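## Task

Pick up the masking tape roll from the desk, set it on the closet's bottom shelf, and close the closet completely. The robot must not tip over or be left leaning, and the result must hold without the robot supporting it.

## Robot and tools

Robot: a simulated Hello Robot Stretch 4, one arm only. It has an omni-wheel base, a lift on a vertical mast, a telescoping arm reaching forward, a three-joint wrist (yaw, pitch, roll) and a two-finger gripper. It is about 1.6 m tall and its base rim lies within 0.23 m of the base origin. Cameras: head_camera, head_left_camera, head_right_camera, wrist_camera. Loose objects may occasionally be nudged by the scene.

Frames: the base frame sits on the floor under the base centre, x forward, y left, z up. hand_pose (link pinch, a point between the open fingertips) is reported in this frame and may be slightly off. The odometry frame is the base frame as it was at scene start; base_odometry counts wheel turns only, so slip shows as travel. Heading is positive to the left, range -3.142 to 3.142.

execute_actions: argument "actions" is a list holding one action or none (empty just returns state and pictures). Optional "cameras": list of names or "all"; omitted or null means all, [] means none; an unknown name rejects the call. An action contains "base", "joints" or both, optionally "pace" and "contact_limits"; or else only {"end_of_arm": "enable_torque"}, which re-powers any wrist or gripper motor that shut off. Motions in one action start together and may finish at different times.
- "base" takes exactly one relative command, measured from the base's last reported position: {"translate_m": d} straight drive in metres, forward positive, -2 to 2; {"strafe_m": d} sideways in metres, left positive, -2 to 2; {"rotate_rad": d} turn in place in radians, counter-clockwise (left) positive, -3.2 to 3.2.
- "joints" is an object of absolute targets by name: lift_m 0 to 1.2 m (tolerance ±0.004); arm_m 0 to 0.55 m extension (±0.004); wrist_yaw_rad -1.134 to 4.276 (0 points forward, positive turns left, 3.14 is stowed back, above 3.4 the arm may obstruct; ±0.02); wrist_pitch_rad -1.117 to 4.259 (0 level, 1.57 pointing down; ±0.05); wrist_roll_rad -1.117 to 4.259 (0 fingers level, positive turns clockwise viewed from behind; ±0.02); gripper_m -0.038 to 0.141, the fingertip gap in metres (below 0 the tips squeeze together; ±0.004). Joint targets outside range are clipped and reported; any other bad value or unknown key rejects the whole call with no motion. Joints or base left out of an action may keep driving toward their previous target without status showing it.
- "pace": "slow", "default", "fast", "max". Base speed up to 0.1/0.3/0.4/0.6 m/s and turning 1/2/3/4 rad/s respectively, reduced when lift_m is above 0.2 (down to 0.3 m/s and 1 rad/s at 1.2). No action lasts over 15 s.
- "contact_limits": {"arm_m": v}, v from 0 (gentlest) to 0.75 (strongest), default 0.5; the arm stops when it pushes that hard.
To unfold the wrist at the start, one action with lift_m 0.4 and wrist_yaw_rad 0 works.

wait: {"seconds": 0 to 10}; commands nothing, returns the same report.
zoom_image: {"camera": name, "region": [x0, y0, x1, y1]} in pixels from the top-left of that camera's latest full image, at most 504 by 504.
read_manual: returns only licence texts; no motion.
finished_scene: {"scene": 1 or 2}; irreversible, reports success and gives the next task. Replying without any tool call ends all remaining scenes. If one call reports a stop, later motion, wait and finished_scene calls in that same reply are skipped.

Result lines: lidar_m has 12 distances in metres from the base origin, 30-degree sectors starting straight ahead and going counter-clockwise (4th left, 7th rear, 10th right); "-" means nothing seen or closer than 0.25 m; it sees from about 0.15 m up, so table tops register, but misses glass and thin legs. wrist_depth_mm is a 7 by 7 grid from top left, 100 to 2000 mm, "-" unknown; the robot's own body appears. turned_by_wheels vs turned_by_imu differing by over about 0.1 rad signals a bump or slip, and the heading error is roughly their difference. base_tilt in degrees (forward, right positive) has a fixed bias up to 1.5. motor_effort is percent of maximum, positive toward larger joint values, peak in brackets (noisy); for wheel_0/1/2 positive turns the base right. A load in a level gripper pushes wrist_pitch effort away from 0.
Statuses: "done"; "off_target" (may still push); "contact_stop_at_<key>" (joint holds, but lift, arm or wheels may go slack: lift can sag, base can roll); "limit_stop_at_<name>"; "limit_stop_at_tilt" (leaning over 6 degrees, lift, arm and wheels slack and ignore commands); "limit_stop_at_own_body" (self-collision guard; move away from the body; likely with pitch below -0.2 and roll below -0.4 or above 4); "torque_fault" (wrist or gripper motor went limp; send enable_torque); "time_out". on_its_own lists things not commanded this call; "held at" is a target, not a position.

Gripping: command gripper_m below the object's width; tighter squeezes harder and pulls the object inward by up to a third of the shortfall. Neither the reading nor "done" proves a hold; a firm grip at targets of 0 or above shows as a clear gripper effort change. If fingertips jam on a surface beneath, raise the lift.

Avoid: driving or turning with over 1 kg held and arm_m above 0.2, especially fast; steady hard pushes or pulls with a high gripper or high contact limit (tipping); pressing the gripper into things with the base or arm (torque faults); drops, slams and hard hits. Leave objects resting on their own and the closet fully closed before finishing.

Each tool is called after "Request:" as name([rows], argument=value, ...), one row to a line, values as JSON.

## Session

Request:
execute_actions(actions=[])

Scene clock: 0.00 s.
base_odometry: x=+0.000 y=+0.000 heading=+0.000 (m, m, rad; odometry frame)
turned_by_wheels: +0.000 (rad since the last result)
turned_by_imu: +0.000 (rad since the last result)
base_tilt: forward=+0.2 right=-0.5 (deg)
lidar_m: 1.18 1.28 1.97 1.41 1.56 2.29 2.51 2.70 1.76 1.71 1.61 1.26
base_status: not commanded
joint_positions: lift_m=+0.250 arm_m=+0.002 wrist_yaw_rad=+3.085 wrist_pitch_rad=-0.015 wrist_roll_rad=-0.013 gripper_m=+0.057
joint_status: not commanded
motor_effort: lift_m=+20 arm_m=-1 wrist_yaw_rad=+0 wrist_pitch_rad=-6 wrist_roll_rad=-1 gripper_m=-3 wheel_0=+0 wheel_1=+0 wheel_2=+0 (%)
hand_pose: x=-0.1103 y=+0.1037 z=+0.4328 quat_wxyz=(+0.029, +0.007, -0.007, +1.000) (m; base frame)
wrist_depth_mm: - 135 - - - - - / - 136 - - - - - / 109 137 270 - - - - / 134 154 - - - - - / - - - - - - 1983 / 1576 1537 197 1366 200 1464 1430 / 1078 991 1025 - 1008 960 1025
pictures: head_camera, head_left_camera, head_right_camera, wrist_camera
Images, in order (width x height): head_camera 420x560, head_left_camera 420x672, head_right_camera 420x672, wrist_camera 616x392.

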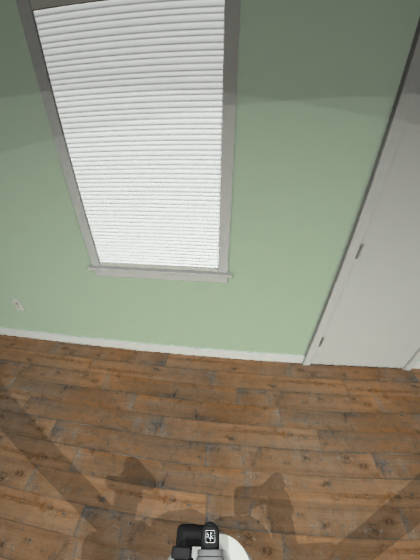

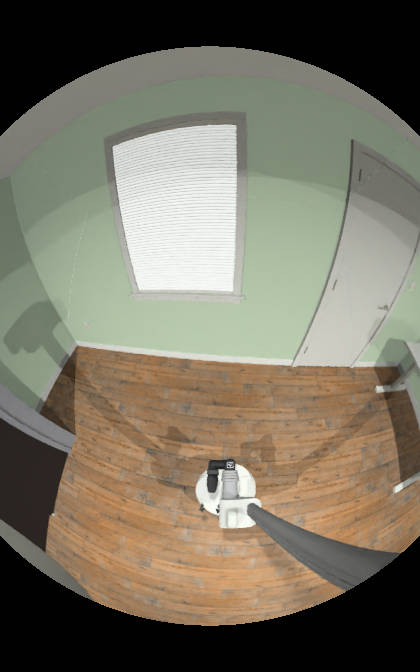

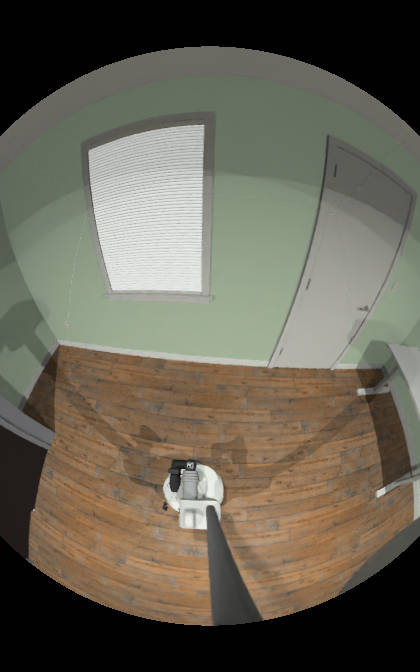

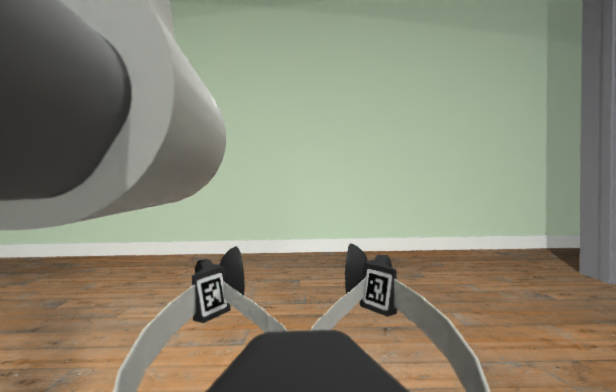

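Request:
execute_actions([
  {"base":{"rotate_rad":1.6},"joints":{"lift_m":0.4,"wrist_yaw_rad":0}},
], cameras=["head_camera","head_left_camera"])

Request:
execute_actions([
  {"base":{"rotate_rad":3.1},"joints":{"lift_m":0.8}},
], cameras=["head_camera","head_left_camera","wrist_camera"])

Scene clock: 2.47 s.
base_odometry: x=+0.000 y=+0.000 heading=+1.599 (m, m, rad; odometry frame)
turned_by_wheels: +1.599 (rad since the last result)
turned_by_imu: +1.642 (rad since the last result)
base_tilt: forward=+0.2 right=-0.5 (deg)
lidar_m: 1.43 1.61 2.52 2.49 2.74 1.74 1.74 1.57 1.24 1.18 1.31 2.07
base_status: done
joint_positions: lift_m=+0.400 arm_m=+0.002 wrist_yaw_rad=+0.000 wrist_pitch_rad=-0.015 wrist_roll_rad=-0.013 gripper_m=+0.057
joint_status: all done
motor_effort: lift_m=+24(26) arm_m=-1(1) wrist_yaw_rad=-1(5) wrist_pitch_rad=-4(5) wrist_roll_rad=-2(1) gripper_m=-3(3) wheel_0=-2(5) wheel_1=-2(6) wheel_2=-3(10) (%)
hand_pose: x=+0.4612 y=-0.0873 z=+0.5823 quat_wxyz=(+1.000, -0.006, -0.008, +0.000) (m; base frame)
wrist_depth_mm: 1397 1281 1281 1229 1921 1863 1863 / 1397 1308 1281 1229 1921 1921 1808 / 1397 1336 1308 1229 1983 1921 1863 / 1397 1308 1281 1255 1983 1921 1863 / 1430 1336 1308 1255 1983 1921 1921 / 1464 1336 197 1281 200 1863 1863 / 1366 1281 1336 - 1308 1255 1308
pictures: head_camera, head_left_camera
Images, in order (width x height): head_camera 420x560, head_left_camera 420x672.

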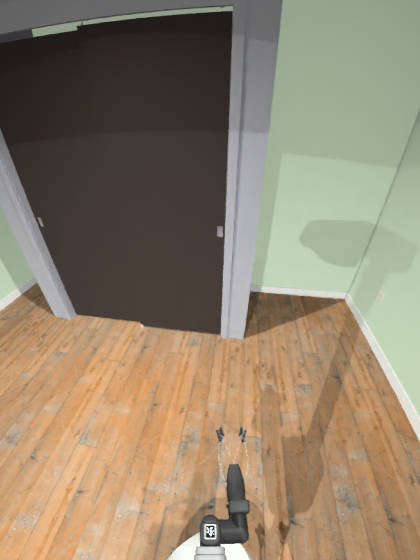

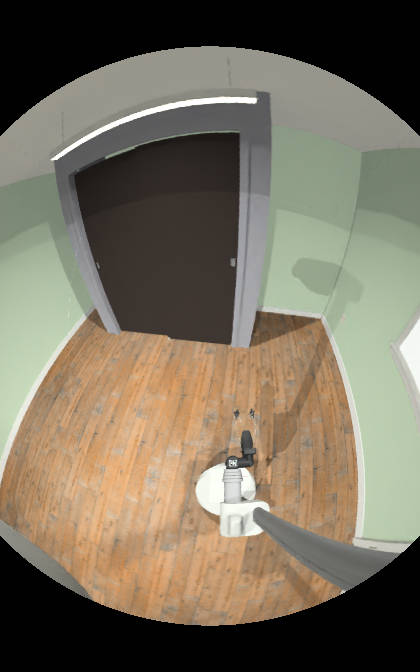

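Scene clock: 5.30 s.
base_odometry: x=+0.000 y=+0.000 heading=-1.584 (m, m, rad; odometry frame)
turned_by_wheels: +3.100 (rad since the last result)
turned_by_imu: +3.183 (rad since the last result)
base_tilt: forward=+0.3 right=-0.5 (deg)
lidar_m: 1.71 1.55 1.24 1.20 1.26 2.02 1.44 1.58 2.52 2.49 2.70 1.74
base_status: done
joint_positions: lift_m=+0.800 arm_m=+0.002 wrist_yaw_rad=+0.000 wrist_pitch_rad=-0.015 wrist_roll_rad=-0.013 gripper_m=+0.057
joint_status: all done
motor_effort: lift_m=+24(29) arm_m=-1(1) wrist_yaw_rad=+0(0) wrist_pitch_rad=-6(6) wrist_roll_rad=-1(1) gripper_m=-3(4) wheel_0=-1(6) wheel_1=+0(8) wheel_2=-1(12) (%)
hand_pose: x=+0.4612 y=-0.0874 z=+0.9822 quat_wxyz=(+1.000, -0.006, -0.008, +0.000) (m; base frame)
wrist_depth_mm: 1756 - - - - - - / 1756 - - - - - - / 1756 - - - - - - / 1756 - - - - - - / 1756 - 1756 - 1661 - - / 1708 - 197 - 200 - - / 1708 - - - - - -
pictures: head_camera, head_left_camera, wrist_camera
Images, in order (width x height): head_camera 420x560, head_left_camera 420x672, wrist_camera 616x392.

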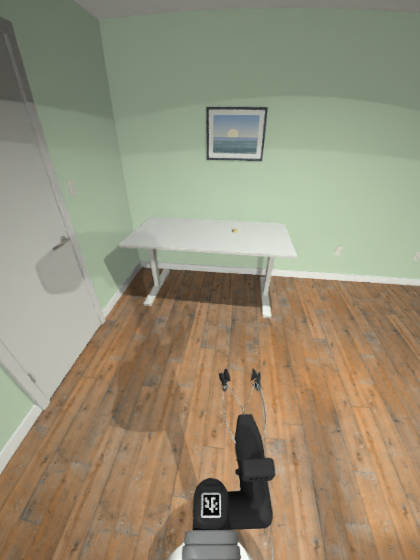

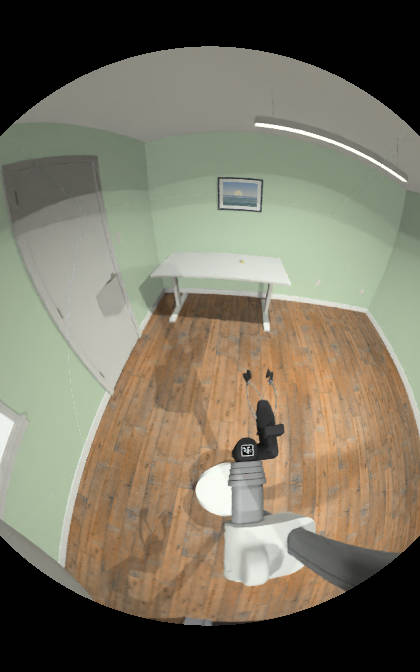

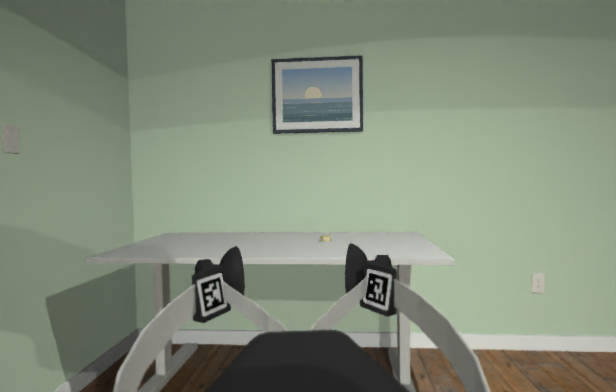

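Request:
execute_actions([
  {"base":{"rotate_rad":-3.2},"joints":{"gripper_m":0.0}},
], cameras=["head_camera"])

Request:
execute_actions([
  {"base":{"translate_m":0.6}},
])

Scene clock: 8.37 s.
base_odometry: x=+0.000 y=+0.000 heading=+1.499 (m, m, rad; odometry frame)
turned_by_wheels: -3.200 (rad since the last result)
turned_by_imu: -3.287 (rad since the last result)
base_tilt: forward=+0.3 right=-0.6 (deg)
lidar_m: 1.42 1.55 2.16 2.49 2.63 1.82 1.75 1.69 1.26 1.19 1.23 1.86
base_status: done
joint_positions: lift_m=+0.800 arm_m=+0.002 wrist_yaw_rad=+0.000 wrist_pitch_rad=-0.015 wrist_roll_rad=-0.013 gripper_m=+0.000
joint_status: all done
motor_effort: lift_m=+23(24) arm_m=-1(1) wrist_yaw_rad=+1(1) wrist_pitch_rad=-6(4) wrist_roll_rad=-1(1) gripper_m=-6(6) wheel_0=+1(8) wheel_1=+0(7) wheel_2=+2(11) (%)
hand_pose: x=+0.4612 y=-0.0874 z=+0.9823 quat_wxyz=(+1.000, -0.006, -0.008, +0.000) (m; base frame)
wrist_depth_mm: 1255 1255 1255 1229 1983 1983 1708 / 1255 1255 1255 1229 1983 - 1708 / 1255 1281 1255 1255 - - 1708 / 1281 1281 1281 1255 1983 - 1756 / 1281 1281 1255 1255 - - 1756 / 1281 1281 187 193 - - 1708 / 1281 1281 1281 - - - 1756
pictures: head_camera
Images, in order (width x height): head_camera 420x560.

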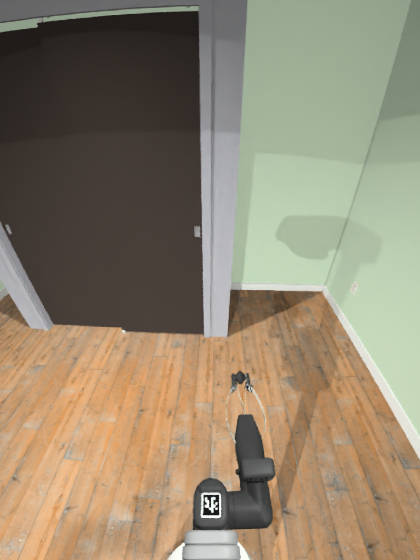

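Scene clock: 11.87 s.
base_odometry: x=+0.043 y=+0.598 heading=+1.500 (m, m, rad; odometry frame)
turned_by_wheels: +0.000 (rad since the last result)
turned_by_imu: -0.002 (rad since the last result)
base_tilt: forward=+0.3 right=-0.5 (deg)
lidar_m: 0.81 0.92 1.37 2.48 2.61 3.26 3.19 1.74 1.25 1.20 1.33 1.63
base_status: done
joint_positions: lift_m=+0.800 arm_m=+0.002 wrist_yaw_rad=+0.000 wrist_pitch_rad=-0.015 wrist_roll_rad=-0.013 gripper_m=+0.000
joint_status: not commanded
motor_effort: lift_m=+23(23) arm_m=-1(1) wrist_yaw_rad=+0(0) wrist_pitch_rad=-5(7) wrist_roll_rad=-1(1) gripper_m=-6(6) wheel_0=+1(4) wheel_1=+2(6) wheel_2=-2(10) (%)
hand_pose: x=+0.4612 y=-0.0874 z=+0.9823 quat_wxyz=(+1.000, -0.006, -0.008, +0.000) (m; base frame)
wrist_depth_mm: 634 634 627 627 1366 1366 1366 / 640 640 627 627 1366 1366 1397 / 647 647 627 634 1366 1397 1397 / 647 647 634 634 1397 1397 1397 / 654 654 634 634 1397 1397 1430 / 661 654 187 191 1397 1397 1430 / 661 661 647 - 1397 1397 1430
pictures: head_camera, head_left_camera, head_right_camera, wrist_camera
Images, in order (width x height): head_camera 420x560, head_left_camera 420x672, head_right_camera 420x672, wrist_camera 616x392.

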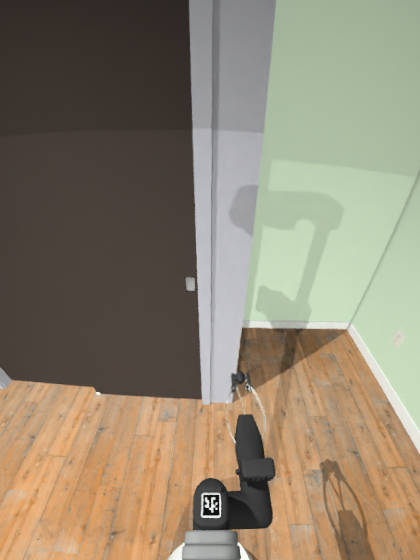

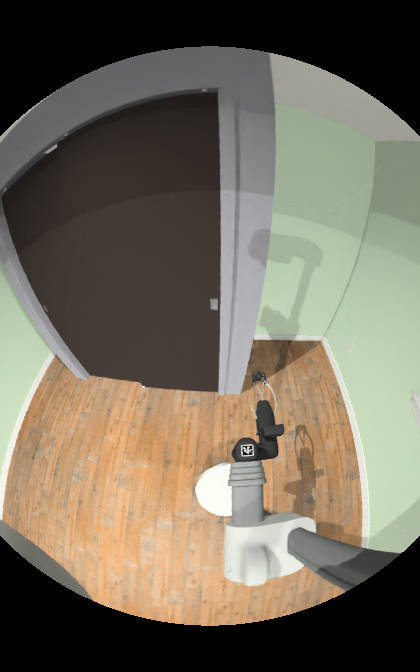

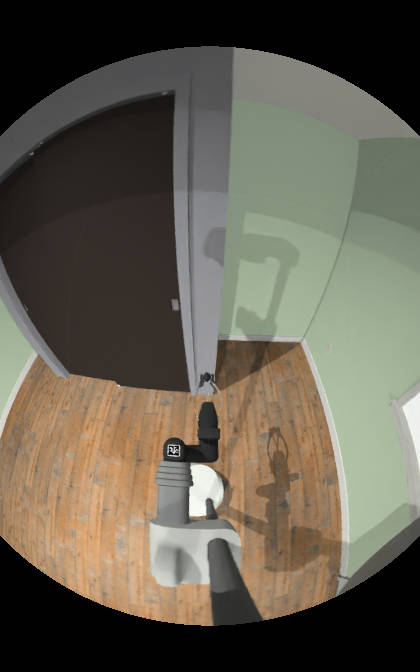

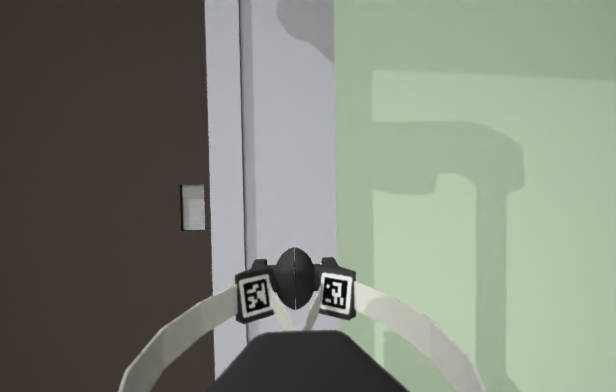

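Request:
execute_actions([
  {"base":{"strafe_m":0.215},"joints":{"lift_m":0.775,"arm_m":0.2}},
], cameras=["head_camera","wrist_camera"])

Scene clock: 14.07 s.
base_odometry: x=-0.172 y=+0.614 heading=+1.499 (m, m, rad; odometry frame)
turned_by_wheels: +0.000 (rad since the last result)
turned_by_imu: +0.000 (rad since the last result)
base_tilt: forward=+0.3 right=-0.5 (deg)
lidar_m: 0.83 0.92 1.35 2.26 2.36 3.24 3.16 1.97 1.48 1.42 1.54 0.88
base_status: done
joint_positions: lift_m=+0.775 arm_m=+0.199 wrist_yaw_rad=+0.000 wrist_pitch_rad=-0.015 wrist_roll_rad=-0.013 gripper_m=+0.000
joint_status: all done
motor_effort: lift_m=+15(20) arm_m=+5(5) wrist_yaw_rad=+0(1) wrist_pitch_rad=-6(8) wrist_roll_rad=-1(1) gripper_m=-5(5) wheel_0=-1(12) wheel_1=+0(9) wheel_2=+0(2) (%)
hand_pose: x=+0.6585 y=-0.0874 z=+0.9580 quat_wxyz=(+1.000, -0.006, -0.008, +0.000) (m; base frame)
wrist_depth_mm: 449 449 449 452 421 433 1182 / 452 452 452 452 424 436 1182 / 455 459 455 459 427 439 1205 / 455 459 459 459 427 445 1182 / 459 459 462 455 430 445 1205 / 462 462 187 192 433 449 1229 / 466 466 466 - 436 449 1229
pictures: head_camera, wrist_camera
Images, in order (width x height): head_camera 420x560, wrist_camera 616x392.

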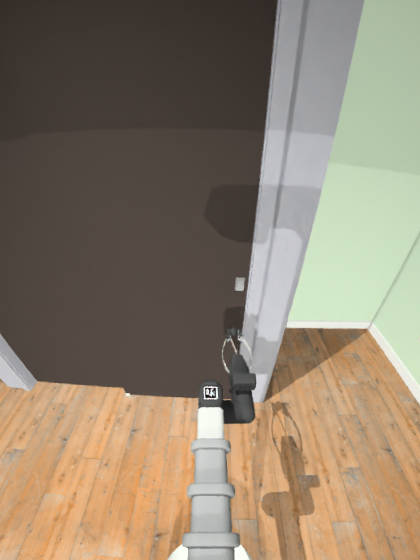

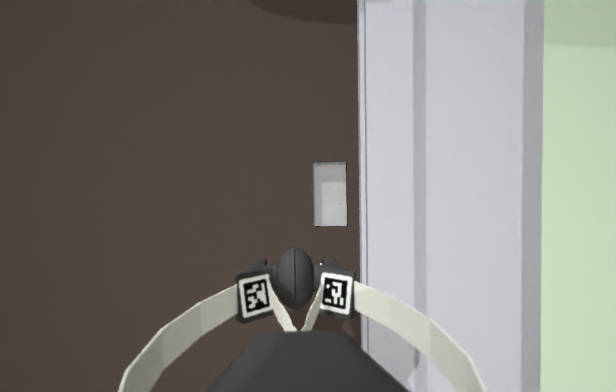

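Request:
execute_actions([
  {"base":{"strafe_m":-0.032},"joints":{"lift_m":0.825,"arm_m":0.33}},
], cameras=["wrist_camera"])

Scene clock: 15.70 s.
base_odometry: x=-0.140 y=+0.611 heading=+1.499 (m, m, rad; odometry frame)
turned_by_wheels: +0.000 (rad since the last result)
turned_by_imu: +0.000 (rad since the last result)
base_tilt: forward=+0.3 right=-0.5 (deg)
lidar_m: 0.84 0.91 1.34 2.27 2.46 3.24 3.15 2.00 1.41 1.37 1.50 0.82
base_status: done
joint_positions: lift_m=+0.825 arm_m=+0.329 wrist_yaw_rad=+0.000 wrist_pitch_rad=-0.015 wrist_roll_rad=-0.013 gripper_m=+0.000
joint_status: all done
motor_effort: lift_m=+25(26) arm_m=+5(3) wrist_yaw_rad=+0(1) wrist_pitch_rad=-5(6) wrist_roll_rad=-1(1) gripper_m=-6(5) wheel_0=-1(4) wheel_1=+1(9) wheel_2=+0(1) (%)
hand_pose: x=+0.7885 y=-0.0874 z=+1.0073 quat_wxyz=(+1.000, -0.006, -0.008, +0.000) (m; base frame)
wrist_depth_mm: 319 319 319 319 290 304 304 / 319 320 320 322 291 304 306 / 322 324 324 325 293 307 307 / 324 325 325 325 296 309 310 / 327 327 327 327 297 310 312 / 329 330 187 192 298 314 315 / 332 330 332 - 301 315 317
pictures: wrist_camera
Images, in order (width x height): wrist_camera 616x392.

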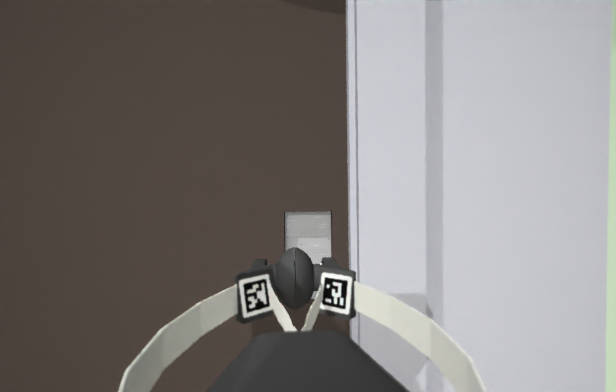

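Request:
execute_actions([
  {"joints":{"arm_m":0.47},"contact_limits":{"arm_m":0.2},"pace":"slow"},
], cameras=["wrist_camera"])

Request:
execute_actions([
  {"base":{"strafe_m":0.1},"pace":"slow"},
], cameras=["wrist_camera","head_camera"])

Scene clock: 26.23 s.
base_odometry: x=-0.140 y=+0.611 heading=+1.499 (m, m, rad; odometry frame)
turned_by_wheels: -0.001 (rad since the last result)
turned_by_imu: +0.002 (rad since the last result)
base_tilt: forward=+0.3 right=-0.6 (deg)
lidar_m: 0.84 0.92 1.39 2.27 2.42 3.23 2.68 1.98 1.43 1.38 1.53 0.89
base_status: not commanded
joint_positions: lift_m=+0.825 arm_m=+0.426 wrist_yaw_rad=-0.006 wrist_pitch_rad=-0.017 wrist_roll_rad=-0.013 gripper_m=+0.000
joint_status: arm_m contact_stop (moved +0.097 of +0.141)
on_its_own: arm_m is slack since a contact_stop (your +0.470 is given up); wrist_yaw_rad is at rest, and its effort (+17) is outside its rest range (-13 to +13)
motor_effort: lift_m=+24(25) arm_m=+0(15) wrist_yaw_rad=+17(26) wrist_pitch_rad=-2(9) wrist_roll_rad=-1(2) gripper_m=-5(6) wheel_0=-2(2) wheel_1=+1(4) wheel_2=-6(9) (%)
contact_limits: arm_m 0.2
hand_pose: x=+0.8852 y=-0.0891 z=+1.0078 quat_wxyz=(+1.000, -0.006, -0.008, -0.003) (m; base frame)
wrist_depth_mm: 225 226 226 227 196 196 210 / 227 227 228 228 197 198 212 / 228 229 229 229 198 198 212 / 229 230 230 231 200 200 214 / 230 231 231 243 201 201 215 / 232 233 186 193 201 202 216 / 234 234 234 - 203 203 217
pictures: wrist_camera
Images, in order (width x height): wrist_camera 616x392.

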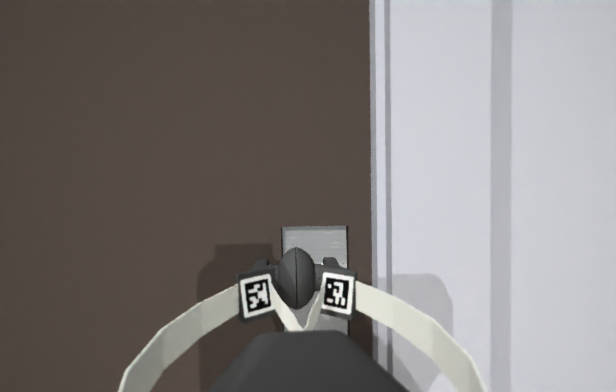

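not run: a stop came earlier in this reply.

Request:
execute_actions([
  {"base":{"strafe_m":0.08},"joints":{"arm_m":0.432},"pace":"slow"},
], cameras=["wrist_camera"])

Scene clock: 28.30 s.
base_odometry: x=-0.220 y=+0.617 heading=+1.498 (m, m, rad; odometry frame)
turned_by_wheels: -0.001 (rad since the last result)
turned_by_imu: -0.059 (rad since the last result)
base_tilt: forward=+0.1 right=-0.4 (deg)
lidar_m: 0.83 0.90 1.29 2.24 2.34 3.12 3.19 2.14 1.55 1.46 1.55 0.87
base_status: done
joint_positions: lift_m=+0.825 arm_m=+0.430 wrist_yaw_rad=-0.018 wrist_pitch_rad=-0.013 wrist_roll_rad=-0.013 gripper_m=+0.000
joint_status: all done
on_its_own: wrist_yaw_rad is at rest, and its effort (+50) is outside its rest range (-13 to +13)
motor_effort: lift_m=+24(24) arm_m=+13(13) wrist_yaw_rad=+50(57) wrist_pitch_rad=-11(13) wrist_roll_rad=-2(1) gripper_m=-4(5) wheel_0=-2(6) wheel_1=+3(12) wheel_2=-15(14) (%)
hand_pose: x=+0.8875 y=-0.0925 z=+1.0067 quat_wxyz=(+1.000, -0.006, -0.007, -0.009) (m; base frame)
wrist_depth_mm: 214 218 223 226 208 202 220 / 216 220 224 228 210 203 221 / 216 220 224 229 211 204 223 / 218 222 226 230 214 206 224 / 220 224 228 230 216 207 225 / 220 225 182 193 185 208 227 / 222 224 229 - 208 210 229
pictures: wrist_camera
Images, in order (width x height): wrist_camera 616x392.

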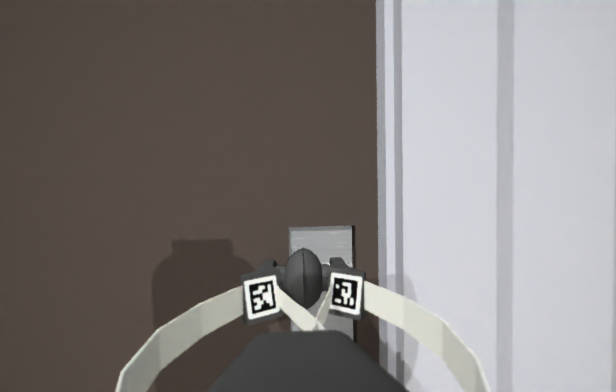

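Request:
execute_actions([
  {"base":{"rotate_rad":0.07},"pace":"slow"},
], cameras=["wrist_camera","head_camera"])

Scene clock: 29.73 s.
base_odometry: x=-0.219 y=+0.616 heading=+1.566 (m, m, rad; odometry frame)
turned_by_wheels: +0.068 (rad since the last result)
turned_by_imu: +0.020 (rad since the last result)
base_tilt: forward=-0.6 right=-0.1 (deg)
lidar_m: 0.83 0.90 1.29 2.25 2.33 3.24 3.18 2.11 1.49 1.42 1.54 0.87
base_status: done
joint_positions: lift_m=+0.825 arm_m=+0.430 wrist_yaw_rad=-0.016 wrist_pitch_rad=-0.008 wrist_roll_rad=-0.013 gripper_m=+0.000
joint_status: not commanded
on_its_own: wrist_yaw_rad is at rest, and its effort (+48) is outside its rest range (-13 to +13); wrist_pitch_rad is at rest, and its effort (-29) is outside its rest range (-23 to +23)
motor_effort: lift_m=+24(24) arm_m=+13(13) wrist_yaw_rad=+48(73) wrist_pitch_rad=-29(41) wrist_roll_rad=+1(0) gripper_m=-5(6) wheel_0=-2(5) wheel_1=+1(6) wheel_2=-18(30) (%)
hand_pose: x=+0.8875 y=-0.0921 z=+1.0050 quat_wxyz=(+1.000, -0.007, -0.004, -0.008) (m; base frame)
wrist_depth_mm: 216 219 222 224 200 198 215 / 217 220 223 225 203 200 216 / 219 221 224 228 206 201 218 / 220 223 226 229 208 202 219 / 221 224 227 230 211 204 220 / 224 225 183 193 184 205 223 / 224 226 230 - 205 206 224
pictures: head_camera, wrist_camera
Images, in order (width x height): head_camera 420x560, wrist_camera 616x392.

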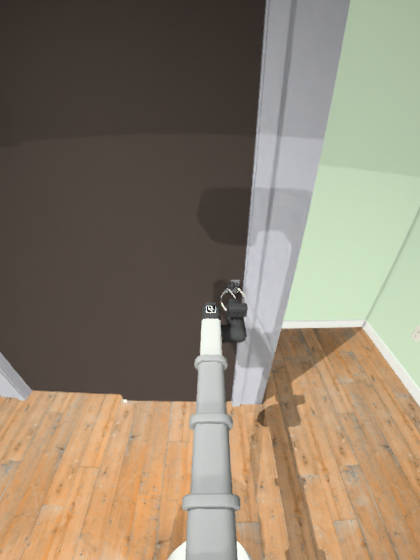

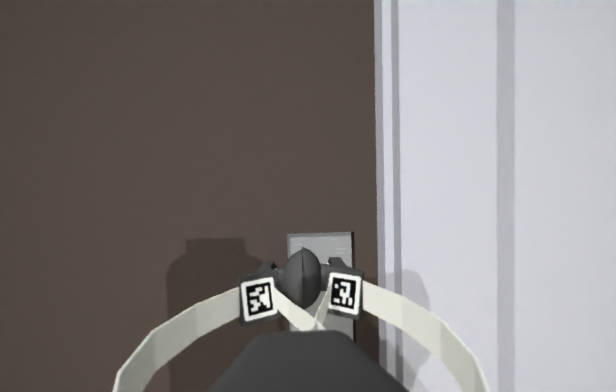

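Request:
execute_actions([
  {"joints":{"arm_m":0.0,"wrist_yaw_rad":0.5},"base":{"rotate_rad":0.04}},
], cameras=[])

Request:
execute_actions([
  {"base":{"strafe_m":-0.18}},
], cameras=[])

Request:
execute_actions([
  {"base":{"translate_m":0.33}},
], cameras=["wrist_camera","head_camera"])

Scene clock: 32.40 s.
base_odometry: x=-0.220 y=+0.616 heading=+1.606 (m, m, rad; odometry frame)
turned_by_wheels: +0.040 (rad since the last result)
turned_by_imu: -0.093 (rad since the last result)
base_tilt: forward=+0.2 right=-0.6 (deg)
lidar_m: 0.80 0.85 1.19 2.29 2.34 2.99 3.19 2.25 1.49 1.38 1.45 0.87
base_status: done
joint_positions: lift_m=+0.825 arm_m=+0.003 wrist_yaw_rad=+0.500 wrist_pitch_rad=-0.015 wrist_roll_rad=-0.013 gripper_m=+0.000
joint_status: all done
joint sent to its limit — the command would take arm_m past its lower limit, so that joint was sent only as far as its limit.
motor_effort: lift_m=+22(24) arm_m=-5(10) wrist_yaw_rad=+1(92) wrist_pitch_rad=-8(30) wrist_roll_rad=-1(0) gripper_m=-5(8) wheel_0=+0(20) wheel_1=+0(11) wheel_2=-1(33) (%)
hand_pose: x=+0.4686 y=+0.0616 z=+1.0074 quat_wxyz=(+0.969, -0.004, -0.009, +0.247) (m; base frame)
wrist_depth_mm: 917 768 683 627 574 549 480 / 931 768 691 627 574 549 484 / 946 768 699 634 580 554 484 / 946 778 707 640 585 554 488 / 960 788 715 627 585 564 496 / 960 798 187 192 569 569 492 / 976 788 723 - 585 508 500
pictures: none
No camera images: the call's "cameras" was empty. Leave "cameras" out to get every camera's image.

Scene clock: 34.27 s.
base_odometry: x=-0.040 y=+0.622 heading=+1.606 (m, m, rad; odometry frame)
turned_by_wheels: +0.000 (rad since the last result)
turned_by_imu: -0.001 (rad since the last result)
base_tilt: forward=+0.2 right=-0.5 (deg)
lidar_m: 0.79 0.87 1.13 2.46 2.51 3.24 3.16 2.00 1.33 1.21 1.25 1.66
base_status: done
joint_positions: lift_m=+0.825 arm_m=+0.003 wrist_yaw_rad=+0.500 wrist_pitch_rad=-0.015 wrist_roll_rad=-0.013 gripper_m=+0.000
joint_status: not commanded
motor_effort: lift_m=+22(22) arm_m=-5(5) wrist_yaw_rad=+0(0) wrist_pitch_rad=-7(7) wrist_roll_rad=-1(1) gripper_m=-6(5) wheel_0=+1(10) wheel_1=+0(9) wheel_2=+0(0) (%)
hand_pose: x=+0.4686 y=+0.0616 z=+1.0074 quat_wxyz=(+0.969, -0.004, -0.009, +0.247) (m; base frame)
wrist_depth_mm: 866 778 707 647 569 539 1118 / 891 788 707 654 569 539 1138 / 891 798 715 661 574 544 1138 / 904 798 723 661 574 544 1160 / 917 809 732 661 580 549 1138 / 917 820 187 192 569 554 1160 / 931 809 741 - 585 544 1138
pictures: none
No camera images: the call's "cameras" was empty. Leave "cameras" out to get every camera's image.

Scene clock: 36.83 s.
base_odometry: x=-0.051 y=+0.952 heading=+1.606 (m, m, rad; odometry frame)
turned_by_wheels: +0.000 (rad since the last result)
turned_by_imu: -0.001 (rad since the last result)
base_tilt: forward=+0.3 right=-0.5 (deg)
lidar_m: 0.47 0.52 0.68 1.66 2.53 3.28 3.50 1.98 1.28 1.19 1.25 1.32
base_status: done
joint_positions: lift_m=+0.825 arm_m=+0.003 wrist_yaw_rad=+0.500 wrist_pitch_rad=-0.015 wrist_roll_rad=-0.013 gripper_m=+0.000
joint_status: not commanded
motor_effort: lift_m=+22(22) arm_m=-5(5) wrist_yaw_rad=+1(0) wrist_pitch_rad=-7(6) wrist_roll_rad=-1(1) gripper_m=-6(5) wheel_0=+0(6) wheel_1=+0(5) wheel_2=+0(10) (%)
hand_pose: x=+0.4686 y=+0.0616 z=+1.0074 quat_wxyz=(+0.969, -0.004, -0.009, +0.247) (m; base frame)
wrist_depth_mm: 394 351 282 267 251 232 842 / 397 355 334 270 252 233 854 / 399 357 336 271 254 235 854 / 404 362 336 273 255 236 866 / 410 366 338 271 257 236 866 / 415 368 187 192 249 238 854 / 418 362 345 - 257 234 878
pictures: head_camera, wrist_camera
Images, in order (width x height): head_camera 420x560, wrist_camera 616x392.

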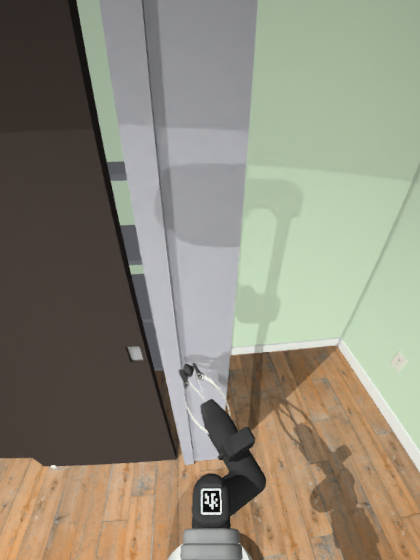

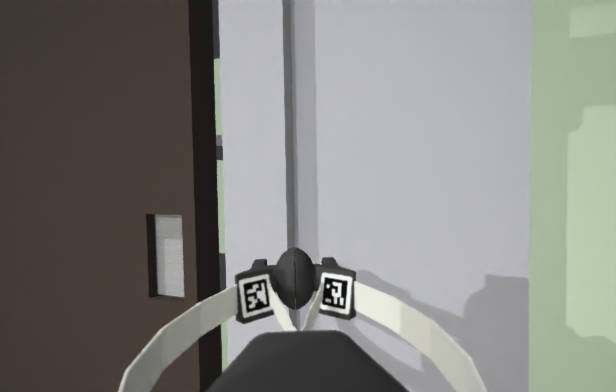

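Request:
execute_actions([
  {"base":{"strafe_m":0.1},"joints":{"wrist_yaw_rad":0.1,"gripper_m":-0.01}},
], cameras=[])

Request:
execute_actions([
  {"base":{"rotate_rad":0.125},"pace":"slow"},
], cameras=["wrist_camera","head_camera"])

Scene clock: 38.43 s.
base_odometry: x=-0.151 y=+0.949 heading=+1.606 (m, m, rad; odometry frame)
turned_by_wheels: +0.000 (rad since the last result)
turned_by_imu: +0.000 (rad since the last result)
base_tilt: forward=+0.3 right=-0.5 (deg)
lidar_m: 0.45 0.52 0.69 1.56 2.46 3.14 3.52 2.07 1.41 1.31 1.36 0.51
base_status: done
joint_positions: lift_m=+0.825 arm_m=+0.003 wrist_yaw_rad=+0.100 wrist_pitch_rad=-0.015 wrist_roll_rad=-0.013 gripper_m=-0.010
joint_status: all done
motor_effort: lift_m=+22(22) arm_m=-5(5) wrist_yaw_rad=+0(6) wrist_pitch_rad=-9(5) wrist_roll_rad=-1(1) gripper_m=-11(10) wheel_0=+0(8) wheel_1=+1(9) wheel_2=+0(2) (%)
hand_pose: x=+0.4693 y=-0.0581 z=+1.0074 quat_wxyz=(+0.999, -0.006, -0.008, +0.050) (m; base frame)
wrist_depth_mm: 283 296 258 273 274 1042 1025 / 285 294 259 274 276 1025 1042 / 286 312 260 276 278 1025 1042 / 289 310 263 278 281 1042 1060 / 301 309 263 278 281 1060 1060 / 293 307 186 196 185 1060 1060 / 293 294 266 - 286 1078 1078
pictures: none
No camera images: the call's "cameras" was empty. Leave "cameras" out to get every camera's image.

Scene clock: 39.43 s.
base_odometry: x=-0.151 y=+0.949 heading=+1.730 (m, m, rad; odometry frame)
turned_by_wheels: +0.124 (rad since the last result)
turned_by_imu: +0.127 (rad since the last result)
base_tilt: forward=+0.2 right=-0.6 (deg)
lidar_m: 0.45 0.54 0.77 2.40 2.51 3.55 3.59 1.87 1.34 1.28 1.38 0.51
base_status: done
joint_positions: lift_m=+0.825 arm_m=+0.003 wrist_yaw_rad=+0.100 wrist_pitch_rad=-0.015 wrist_roll_rad=-0.013 gripper_m=-0.010
joint_status: not commanded
motor_effort: lift_m=+22(22) arm_m=-5(5) wrist_yaw_rad=-1(0) wrist_pitch_rad=-6(5) wrist_roll_rad=-1(1) gripper_m=-10(9) wheel_0=-2(7) wheel_1=-3(5) wheel_2=-4(9) (%)
hand_pose: x=+0.4693 y=-0.0581 z=+1.0074 quat_wxyz=(+0.999, -0.006, -0.008, +0.050) (m; base frame)
wrist_depth_mm: 300 293 297 251 258 252 931 / 301 296 297 253 259 254 946 / 303 297 322 255 260 256 960 / 306 298 320 256 263 257 960 / 307 306 319 256 264 259 946 / 310 306 186 196 185 260 946 / 314 303 310 - 267 259 976
pictures: head_camera, wrist_camera
Images, in order (width x height): head_camera 420x560, wrist_camera 616x392.

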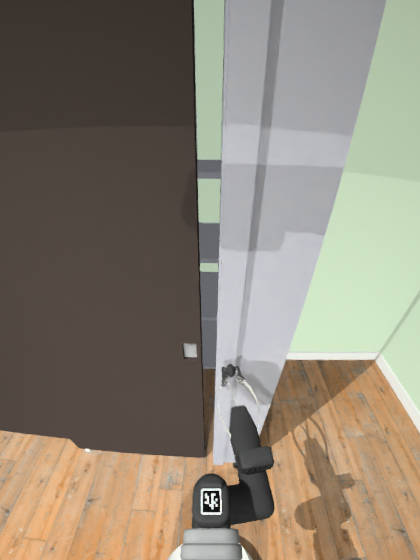

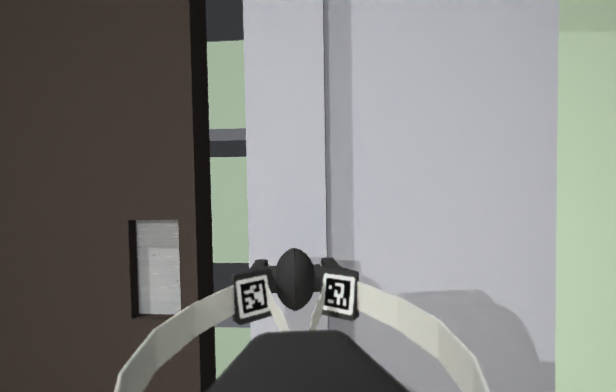

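Request:
execute_actions([
  {"base":{"strafe_m":0.105},"joints":{"wrist_yaw_rad":0,"wrist_roll_rad":1.57}},
], cameras=["wrist_camera","head_camera"])

Scene clock: 41.10 s.
base_odometry: x=-0.255 y=+0.932 heading=+1.730 (m, m, rad; odometry frame)
turned_by_wheels: +0.000 (rad since the last result)
turned_by_imu: +0.000 (rad since the last result)
base_tilt: forward=+0.3 right=-0.6 (deg)
lidar_m: 0.50 0.52 0.76 2.28 2.42 3.39 3.57 2.00 1.41 1.41 1.49 0.49
base_status: done
joint_positions: lift_m=+0.825 arm_m=+0.003 wrist_yaw_rad=+0.000 wrist_pitch_rad=-0.015 wrist_roll_rad=+1.570 gripper_m=-0.010
joint_status: all done
motor_effort: lift_m=+22(22) arm_m=-5(5) wrist_yaw_rad=+0(1) wrist_pitch_rad=-7(6) wrist_roll_rad=-1(5) gripper_m=-11(10) wheel_0=+1(9) wheel_1=-2(11) wheel_2=+0(1) (%)
hand_pose: x=+0.4620 y=-0.0874 z=+1.0074 quat_wxyz=(+0.707, +0.707, -0.005, +0.005) (m; base frame)
wrist_depth_mm: 257 260 265 268 272 276 278 / 260 264 267 271 273 278 282 / 252 254 257 262 265 268 272 / 253 257 260 264 267 286 676 / 609 904 668 325 317 309 312 / 289 293 185 195 186 309 314 / 293 294 300 - 309 314 317
pictures: head_camera, wrist_camera
Images, in order (width x height): head_camera 420x560, wrist_camera 616x392.

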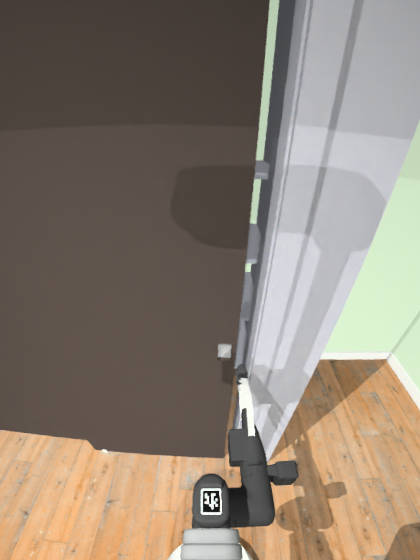

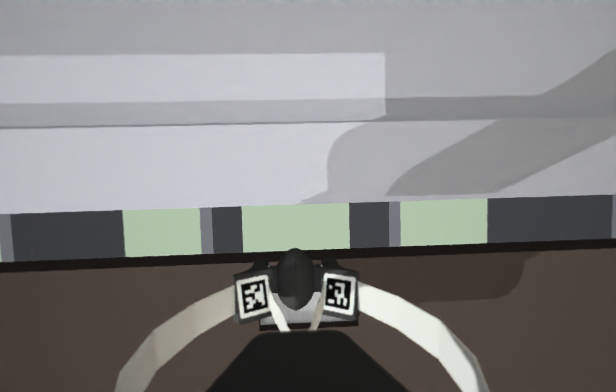

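Request:
execute_actions([
  {"base":{"strafe_m":-0.02}},
], cameras=[])

Request:
execute_actions([
  {"joints":{"arm_m":0.16},"contact_limits":{"arm_m":0.2},"pace":"slow"},
], cameras=["wrist_camera"])

Request:
execute_actions([
  {"base":{"strafe_m":0.2},"pace":"slow"},
], cameras=["wrist_camera","head_camera"])

Scene clock: 42.03 s.
base_odometry: x=-0.235 y=+0.935 heading=+1.730 (m, m, rad; odometry frame)
turned_by_wheels: +0.000 (rad since the last result)
turned_by_imu: +0.000 (rad since the last result)
base_tilt: forward=+0.3 right=-0.5 (deg)
lidar_m: 0.49 0.53 0.78 2.30 2.45 3.44 3.56 1.98 1.45 1.37 1.50 0.50
base_status: done
joint_positions: lift_m=+0.825 arm_m=+0.003 wrist_yaw_rad=+0.000 wrist_pitch_rad=-0.015 wrist_roll_rad=+1.570 gripper_m=-0.010
joint_status: not commanded
motor_effort: lift_m=+22(22) arm_m=-5(5) wrist_yaw_rad=+1(1) wrist_pitch_rad=-5(7) wrist_roll_rad=-1(1) gripper_m=-11(10) wheel_0=-1(7) wheel_1=+2(10) wheel_2=+0(0) (%)
hand_pose: x=+0.4620 y=-0.0874 z=+1.0074 quat_wxyz=(+0.707, +0.707, -0.005, +0.005) (m; base frame)
wrist_depth_mm: 257 260 265 267 271 274 278 / 260 263 266 271 274 277 281 / 263 265 268 272 277 279 283 / 252 256 259 264 267 271 273 / 603 976 676 281 768 1008 707 / 291 294 185 195 186 310 315 / 294 294 300 - 310 315 319
pictures: none
No camera images: the call's "cameras" was empty. Leave "cameras" out to get every camera's image.

Scene clock: 44.90 s.
base_odometry: x=-0.235 y=+0.935 heading=+1.730 (m, m, rad; odometry frame)
turned_by_wheels: +0.000 (rad since the last result)
turned_by_imu: -0.001 (rad since the last result)
base_tilt: forward=+0.3 right=-0.6 (deg)
lidar_m: 0.45 0.53 0.78 2.31 2.43 3.40 3.59 1.97 1.43 1.37 1.47 0.49
base_status: not commanded
joint_positions: lift_m=+0.825 arm_m=+0.159 wrist_yaw_rad=+0.000 wrist_pitch_rad=-0.015 wrist_roll_rad=+1.570 gripper_m=-0.010
joint_status: all done
motor_effort: lift_m=+22(22) arm_m=+5(4) wrist_yaw_rad=+1(1) wrist_pitch_rad=-8(7) wrist_roll_rad=-1(1) gripper_m=-12(11) wheel_0=-1(1) wheel_1=+2(2) wheel_2=+0(0) (%)
contact_limits: arm_m 0.2
hand_pose: x=+0.6184 y=-0.0874 z=+1.0074 quat_wxyz=(+0.707, +0.707, -0.005, +0.005) (m; base frame)
wrist_depth_mm: 110 112 113 114 116 118 119 / 111 113 114 116 118 119 120 / 112 101 102 103 105 106 107 / 101 102 103 105 106 108 109 / 102 103 105 106 107 109 110 / 103 105 155 147 152 917 741 / 603 158 173 - 169 158 166
pictures: wrist_camera
Images, in order (width x height): wrist_camera 616x392.

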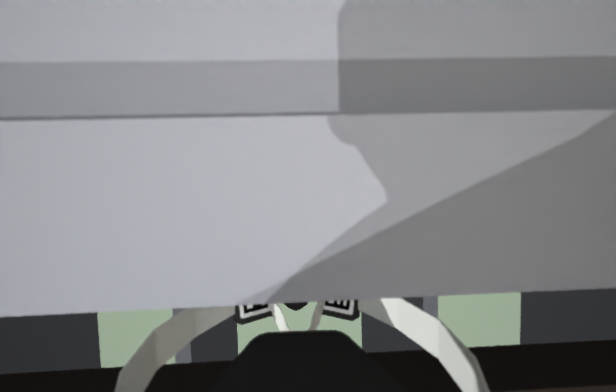

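Scene clock: 48.03 s.
base_odometry: x=-0.433 y=+0.904 heading=+1.730 (m, m, rad; odometry frame)
turned_by_wheels: -0.001 (rad since the last result)
turned_by_imu: -0.002 (rad since the last result)
base_tilt: forward=+0.4 right=-0.5 (deg)
lidar_m: 0.48 0.52 0.79 2.10 2.19 3.10 3.56 2.25 1.65 1.57 0.70 0.57
base_status: done
joint_positions: lift_m=+0.825 arm_m=+0.159 wrist_yaw_rad=-0.002 wrist_pitch_rad=-0.015 wrist_roll_rad=+1.570 gripper_m=-0.010
joint_status: not commanded
motor_effort: lift_m=+22(22) arm_m=+5(5) wrist_yaw_rad=+7(35) wrist_pitch_rad=-7(8) wrist_roll_rad=+0(3) gripper_m=-11(11) wheel_0=-5(17) wheel_1=+0(7) wheel_2=-3(6) (%)
hand_pose: x=+0.6183 y=-0.0881 z=+1.0074 quat_wxyz=(+0.707, +0.707, -0.006, +0.005) (m; base frame)
wrist_depth_mm: 621 668 627 691 549 723 691 / 683 831 732 854 559 878 750 / 683 842 723 866 569 904 750 / 676 854 699 878 580 904 750 / 668 866 574 891 580 917 759 / 634 866 177 181 174 184 683 / 142 142 145 - 149 151 153
pictures: head_camera, wrist_camera
Images, in order (width x height): head_camera 420x560, wrist_camera 616x392.

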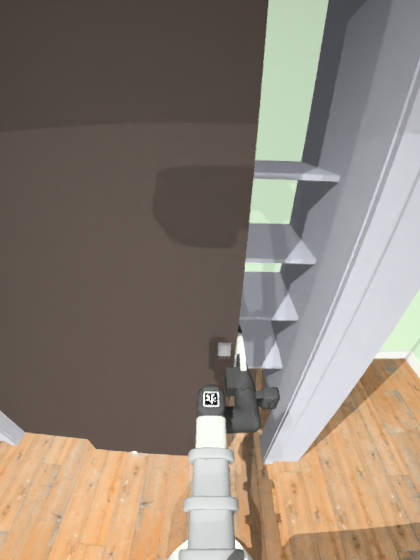

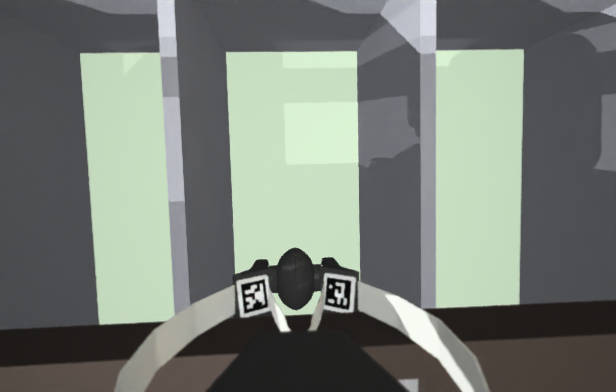

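Request:
execute_actions([
  {"base":{"strafe_m":0.25},"pace":"slow"},
], cameras=["head_camera","head_right_camera"])

Scene clock: 51.73 s.
base_odometry: x=-0.679 y=+0.865 heading=+1.729 (m, m, rad; odometry frame)
turned_by_wheels: -0.001 (rad since the last result)
turned_by_imu: -0.020 (rad since the last result)
base_tilt: forward=+0.4 right=-0.6 (deg)
lidar_m: 0.48 0.50 0.76 1.83 1.94 2.67 3.58 2.61 1.90 1.84 0.75 0.78
base_status: done
joint_positions: lift_m=+0.825 arm_m=+0.161 wrist_yaw_rad=+0.004 wrist_pitch_rad=-0.015 wrist_roll_rad=+1.569 gripper_m=-0.010
joint_status: not commanded
motor_effort: lift_m=+22(22) arm_m=-6(6) wrist_yaw_rad=-11(21) wrist_pitch_rad=-7(6) wrist_roll_rad=+1(1) gripper_m=-15(16) wheel_0=-11(16) wheel_1=-2(5) wheel_2=+6(6) (%)
hand_pose: x=+0.6208 y=-0.0862 z=+1.0074 quat_wxyz=(+0.708, +0.707, -0.004, +0.007) (m; base frame)
wrist_depth_mm: 683 831 750 842 554 866 741 / 676 842 723 866 559 891 750 / 676 842 707 866 569 891 750 / 676 854 691 878 585 904 759 / 668 866 574 878 585 917 759 / 634 866 177 187 173 182 683 / 142 143 145 - 150 151 153
pictures: head_camera, head_right_camera
Images, in order (width x height): head_camera 420x560, head_right_camera 420x672.

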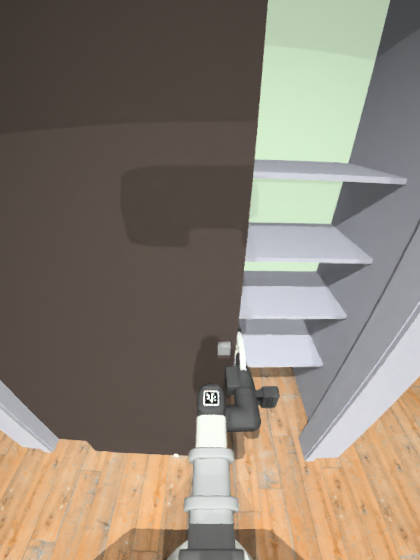

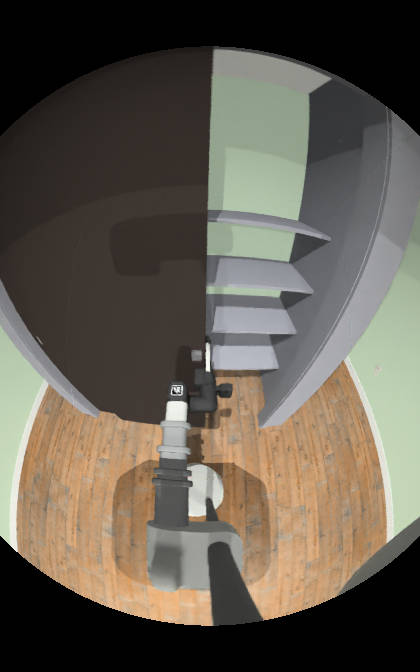

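Request:
execute_actions([
  {"base":{"strafe_m":-0.06}},
], cameras=[])

Request:
execute_actions([
  {"base":{"translate_m":-1.7},"joints":{"arm_m":0.005},"pace":"fast"},
], cameras=[])

Request:
execute_actions([
  {"base":{"rotate_rad":-3.04},"joints":{"wrist_roll_rad":0,"gripper_m":0.14,"lift_m":0.75},"pace":"fast"},
], cameras=[])

Request:
execute_actions([
  {"base":{"strafe_m":0.75},"pace":"fast"},
], cameras=["head_camera","wrist_camera"])

Scene clock: 53.17 s.
base_odometry: x=-0.620 y=+0.874 heading=+1.729 (m, m, rad; odometry frame)
turned_by_wheels: +0.000 (rad since the last result)
turned_by_imu: +0.000 (rad since the last result)
base_tilt: forward=+0.3 right=-0.5 (deg)
lidar_m: 0.51 0.54 0.77 1.91 1.98 2.77 3.57 2.50 1.83 1.77 0.70 0.67
base_status: done
joint_positions: lift_m=+0.825 arm_m=+0.161 wrist_yaw_rad=+0.000 wrist_pitch_rad=-0.015 wrist_roll_rad=+1.570 gripper_m=-0.010
joint_status: not commanded
motor_effort: lift_m=+22(22) arm_m=-5(6) wrist_yaw_rad=+0(27) wrist_pitch_rad=-6(7) wrist_roll_rad=-1(1) gripper_m=-10(16) wheel_0=+1(10) wheel_1=+2(11) wheel_2=-2(4) (%)
hand_pose: x=+0.6202 y=-0.0874 z=+1.0074 quat_wxyz=(+0.707, +0.707, -0.005, +0.005) (m; base frame)
wrist_depth_mm: 691 831 759 854 549 891 741 / 683 842 741 854 559 891 741 / 676 842 715 878 569 891 741 / 676 854 699 891 574 904 750 / 668 866 574 891 585 917 759 / 668 866 186 195 186 917 759 / 661 831 512 - 539 917 768
pictures: none
No camera images: the call's "cameras" was empty. Leave "cameras" out to get every camera's image.

Scene clock: 58.87 s.
base_odometry: x=-0.352 y=-0.805 heading=+1.729 (m, m, rad; odometry frame)
turned_by_wheels: +0.000 (rad since the last result)
turned_by_imu: +0.002 (rad since the last result)
base_tilt: forward=+0.3 right=-0.6 (deg)
lidar_m: 2.21 2.30 2.01 1.94 2.04 1.84 0.97 0.98 1.45 1.76 1.85 2.29
base_status: done
joint_positions: lift_m=+0.825 arm_m=+0.006 wrist_yaw_rad=+0.000 wrist_pitch_rad=-0.015 wrist_roll_rad=+1.570 gripper_m=-0.010
joint_status: all done
motor_effort: lift_m=+22(22) arm_m=-5(7) wrist_yaw_rad=+0(0) wrist_pitch_rad=-7(7) wrist_roll_rad=-1(1) gripper_m=-9(11) wheel_0=-2(9) wheel_1=-1(7) wheel_2=+1(13) (%)
hand_pose: x=+0.4652 y=-0.0874 z=+1.0074 quat_wxyz=(+0.707, +0.707, -0.005, +0.005) (m; base frame)
wrist_depth_mm: - - - - - 1983 1336 / 1983 1983 1983 - - 1921 1366 / 1983 - - - - 1983 1366 / 1983 - - - - 1921 1366 / 1983 - - - - - 1366 / - - 186 195 186 - 1397 / - - - - - 1756 1397
pictures: none
No camera images: the call's "cameras" was empty. Leave "cameras" out to get every camera's image.

Scene clock: 61.57 s.
base_odometry: x=-0.352 y=-0.805 heading=-1.311 (m, m, rad; odometry frame)
turned_by_wheels: -3.040 (rad since the last result)
turned_by_imu: -3.123 (rad since the last result)
base_tilt: forward=+0.2 right=-0.4 (deg)
lidar_m: 0.93 1.03 1.58 1.75 1.92 2.26 2.22 2.42 1.96 1.91 2.06 1.79
base_status: done
joint_positions: lift_m=+0.750 arm_m=+0.006 wrist_yaw_rad=+0.000 wrist_pitch_rad=-0.015 wrist_roll_rad=+0.000 gripper_m=+0.140
joint_status: all done
motor_effort: lift_m=+16(24) arm_m=-5(5) wrist_yaw_rad=+1(0) wrist_pitch_rad=-5(7) wrist_roll_rad=-2(5) gripper_m=+1(11) wheel_0=+2(6) wheel_1=+0(9) wheel_2=+1(7) (%)
hand_pose: x=+0.4652 y=-0.0874 z=+0.9330 quat_wxyz=(+1.000, +0.000, -0.008, +0.000) (m; base frame)
wrist_depth_mm: 1661 1576 1576 1576 1576 1537 1537 / 1708 1576 1576 1576 1576 1537 1537 / 1661 1661 1618 1576 1576 1537 1537 / 1661 1661 1618 1576 1576 1537 1537 / 1618 1537 1499 1618 1576 1576 1537 / 931 211 759 960 1576 1576 1537 / 1708 1661 1618 - 1618 1618 1537
pictures: none
No camera images: the call's "cameras" was empty. Leave "cameras" out to get every camera's image.

Scene clock: 64.77 s.
base_odometry: x=+0.373 y=-0.612 heading=-1.311 (m, m, rad; odometry frame)
turned_by_wheels: +0.000 (rad since the last result)
turned_by_imu: +0.002 (rad since the last result)
base_tilt: forward=+0.3 right=-0.5 (deg)
lidar_m: 1.02 1.14 1.05 1.00 1.11 1.66 2.14 2.32 2.73 2.66 2.45 1.04
base_status: done
joint_positions: lift_m=+0.750 arm_m=+0.006 wrist_yaw_rad=+0.000 wrist_pitch_rad=-0.015 wrist_roll_rad=+0.000 gripper_m=+0.140
joint_status: not commanded
motor_effort: lift_m=+16(16) arm_m=-5(5) wrist_yaw_rad=+1(1) wrist_pitch_rad=-6(5) wrist_roll_rad=-2(2) gripper_m=+1(1) wheel_0=+3(11) wheel_1=+0(12) wheel_2=+0(3) (%)
hand_pose: x=+0.4652 y=-0.0874 z=+0.9330 quat_wxyz=(+1.000, +0.000, -0.008, +0.000) (m; base frame)
wrist_depth_mm: 1576 1661 1661 1618 1618 1576 1576 / 1537 1708 1661 1618 1576 1618 1618 / 1499 1708 1708 1661 1661 1618 1618 / 1499 1756 1708 1708 1661 1618 1618 / 1430 1499 1464 1430 1366 1308 1618 / 1060 211 976 854 820 820 904 / 1499 1756 1756 - 1708 1661 1618
pictures: head_camera, wrist_camera
Images, in order (width x height): head_camera 420x560, wrist_camera 616x392.

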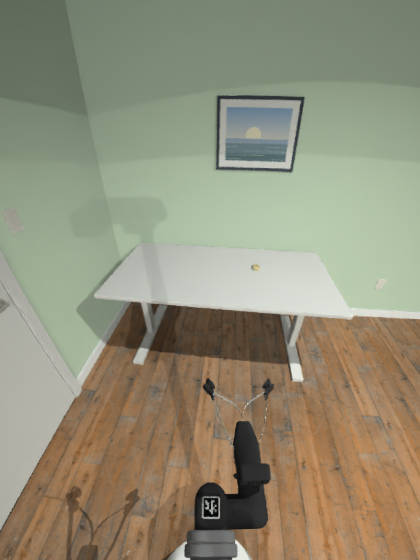

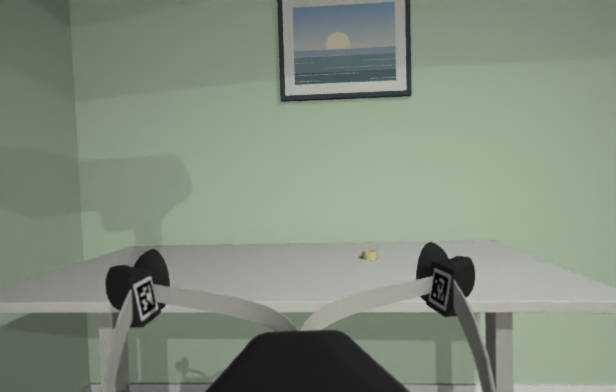

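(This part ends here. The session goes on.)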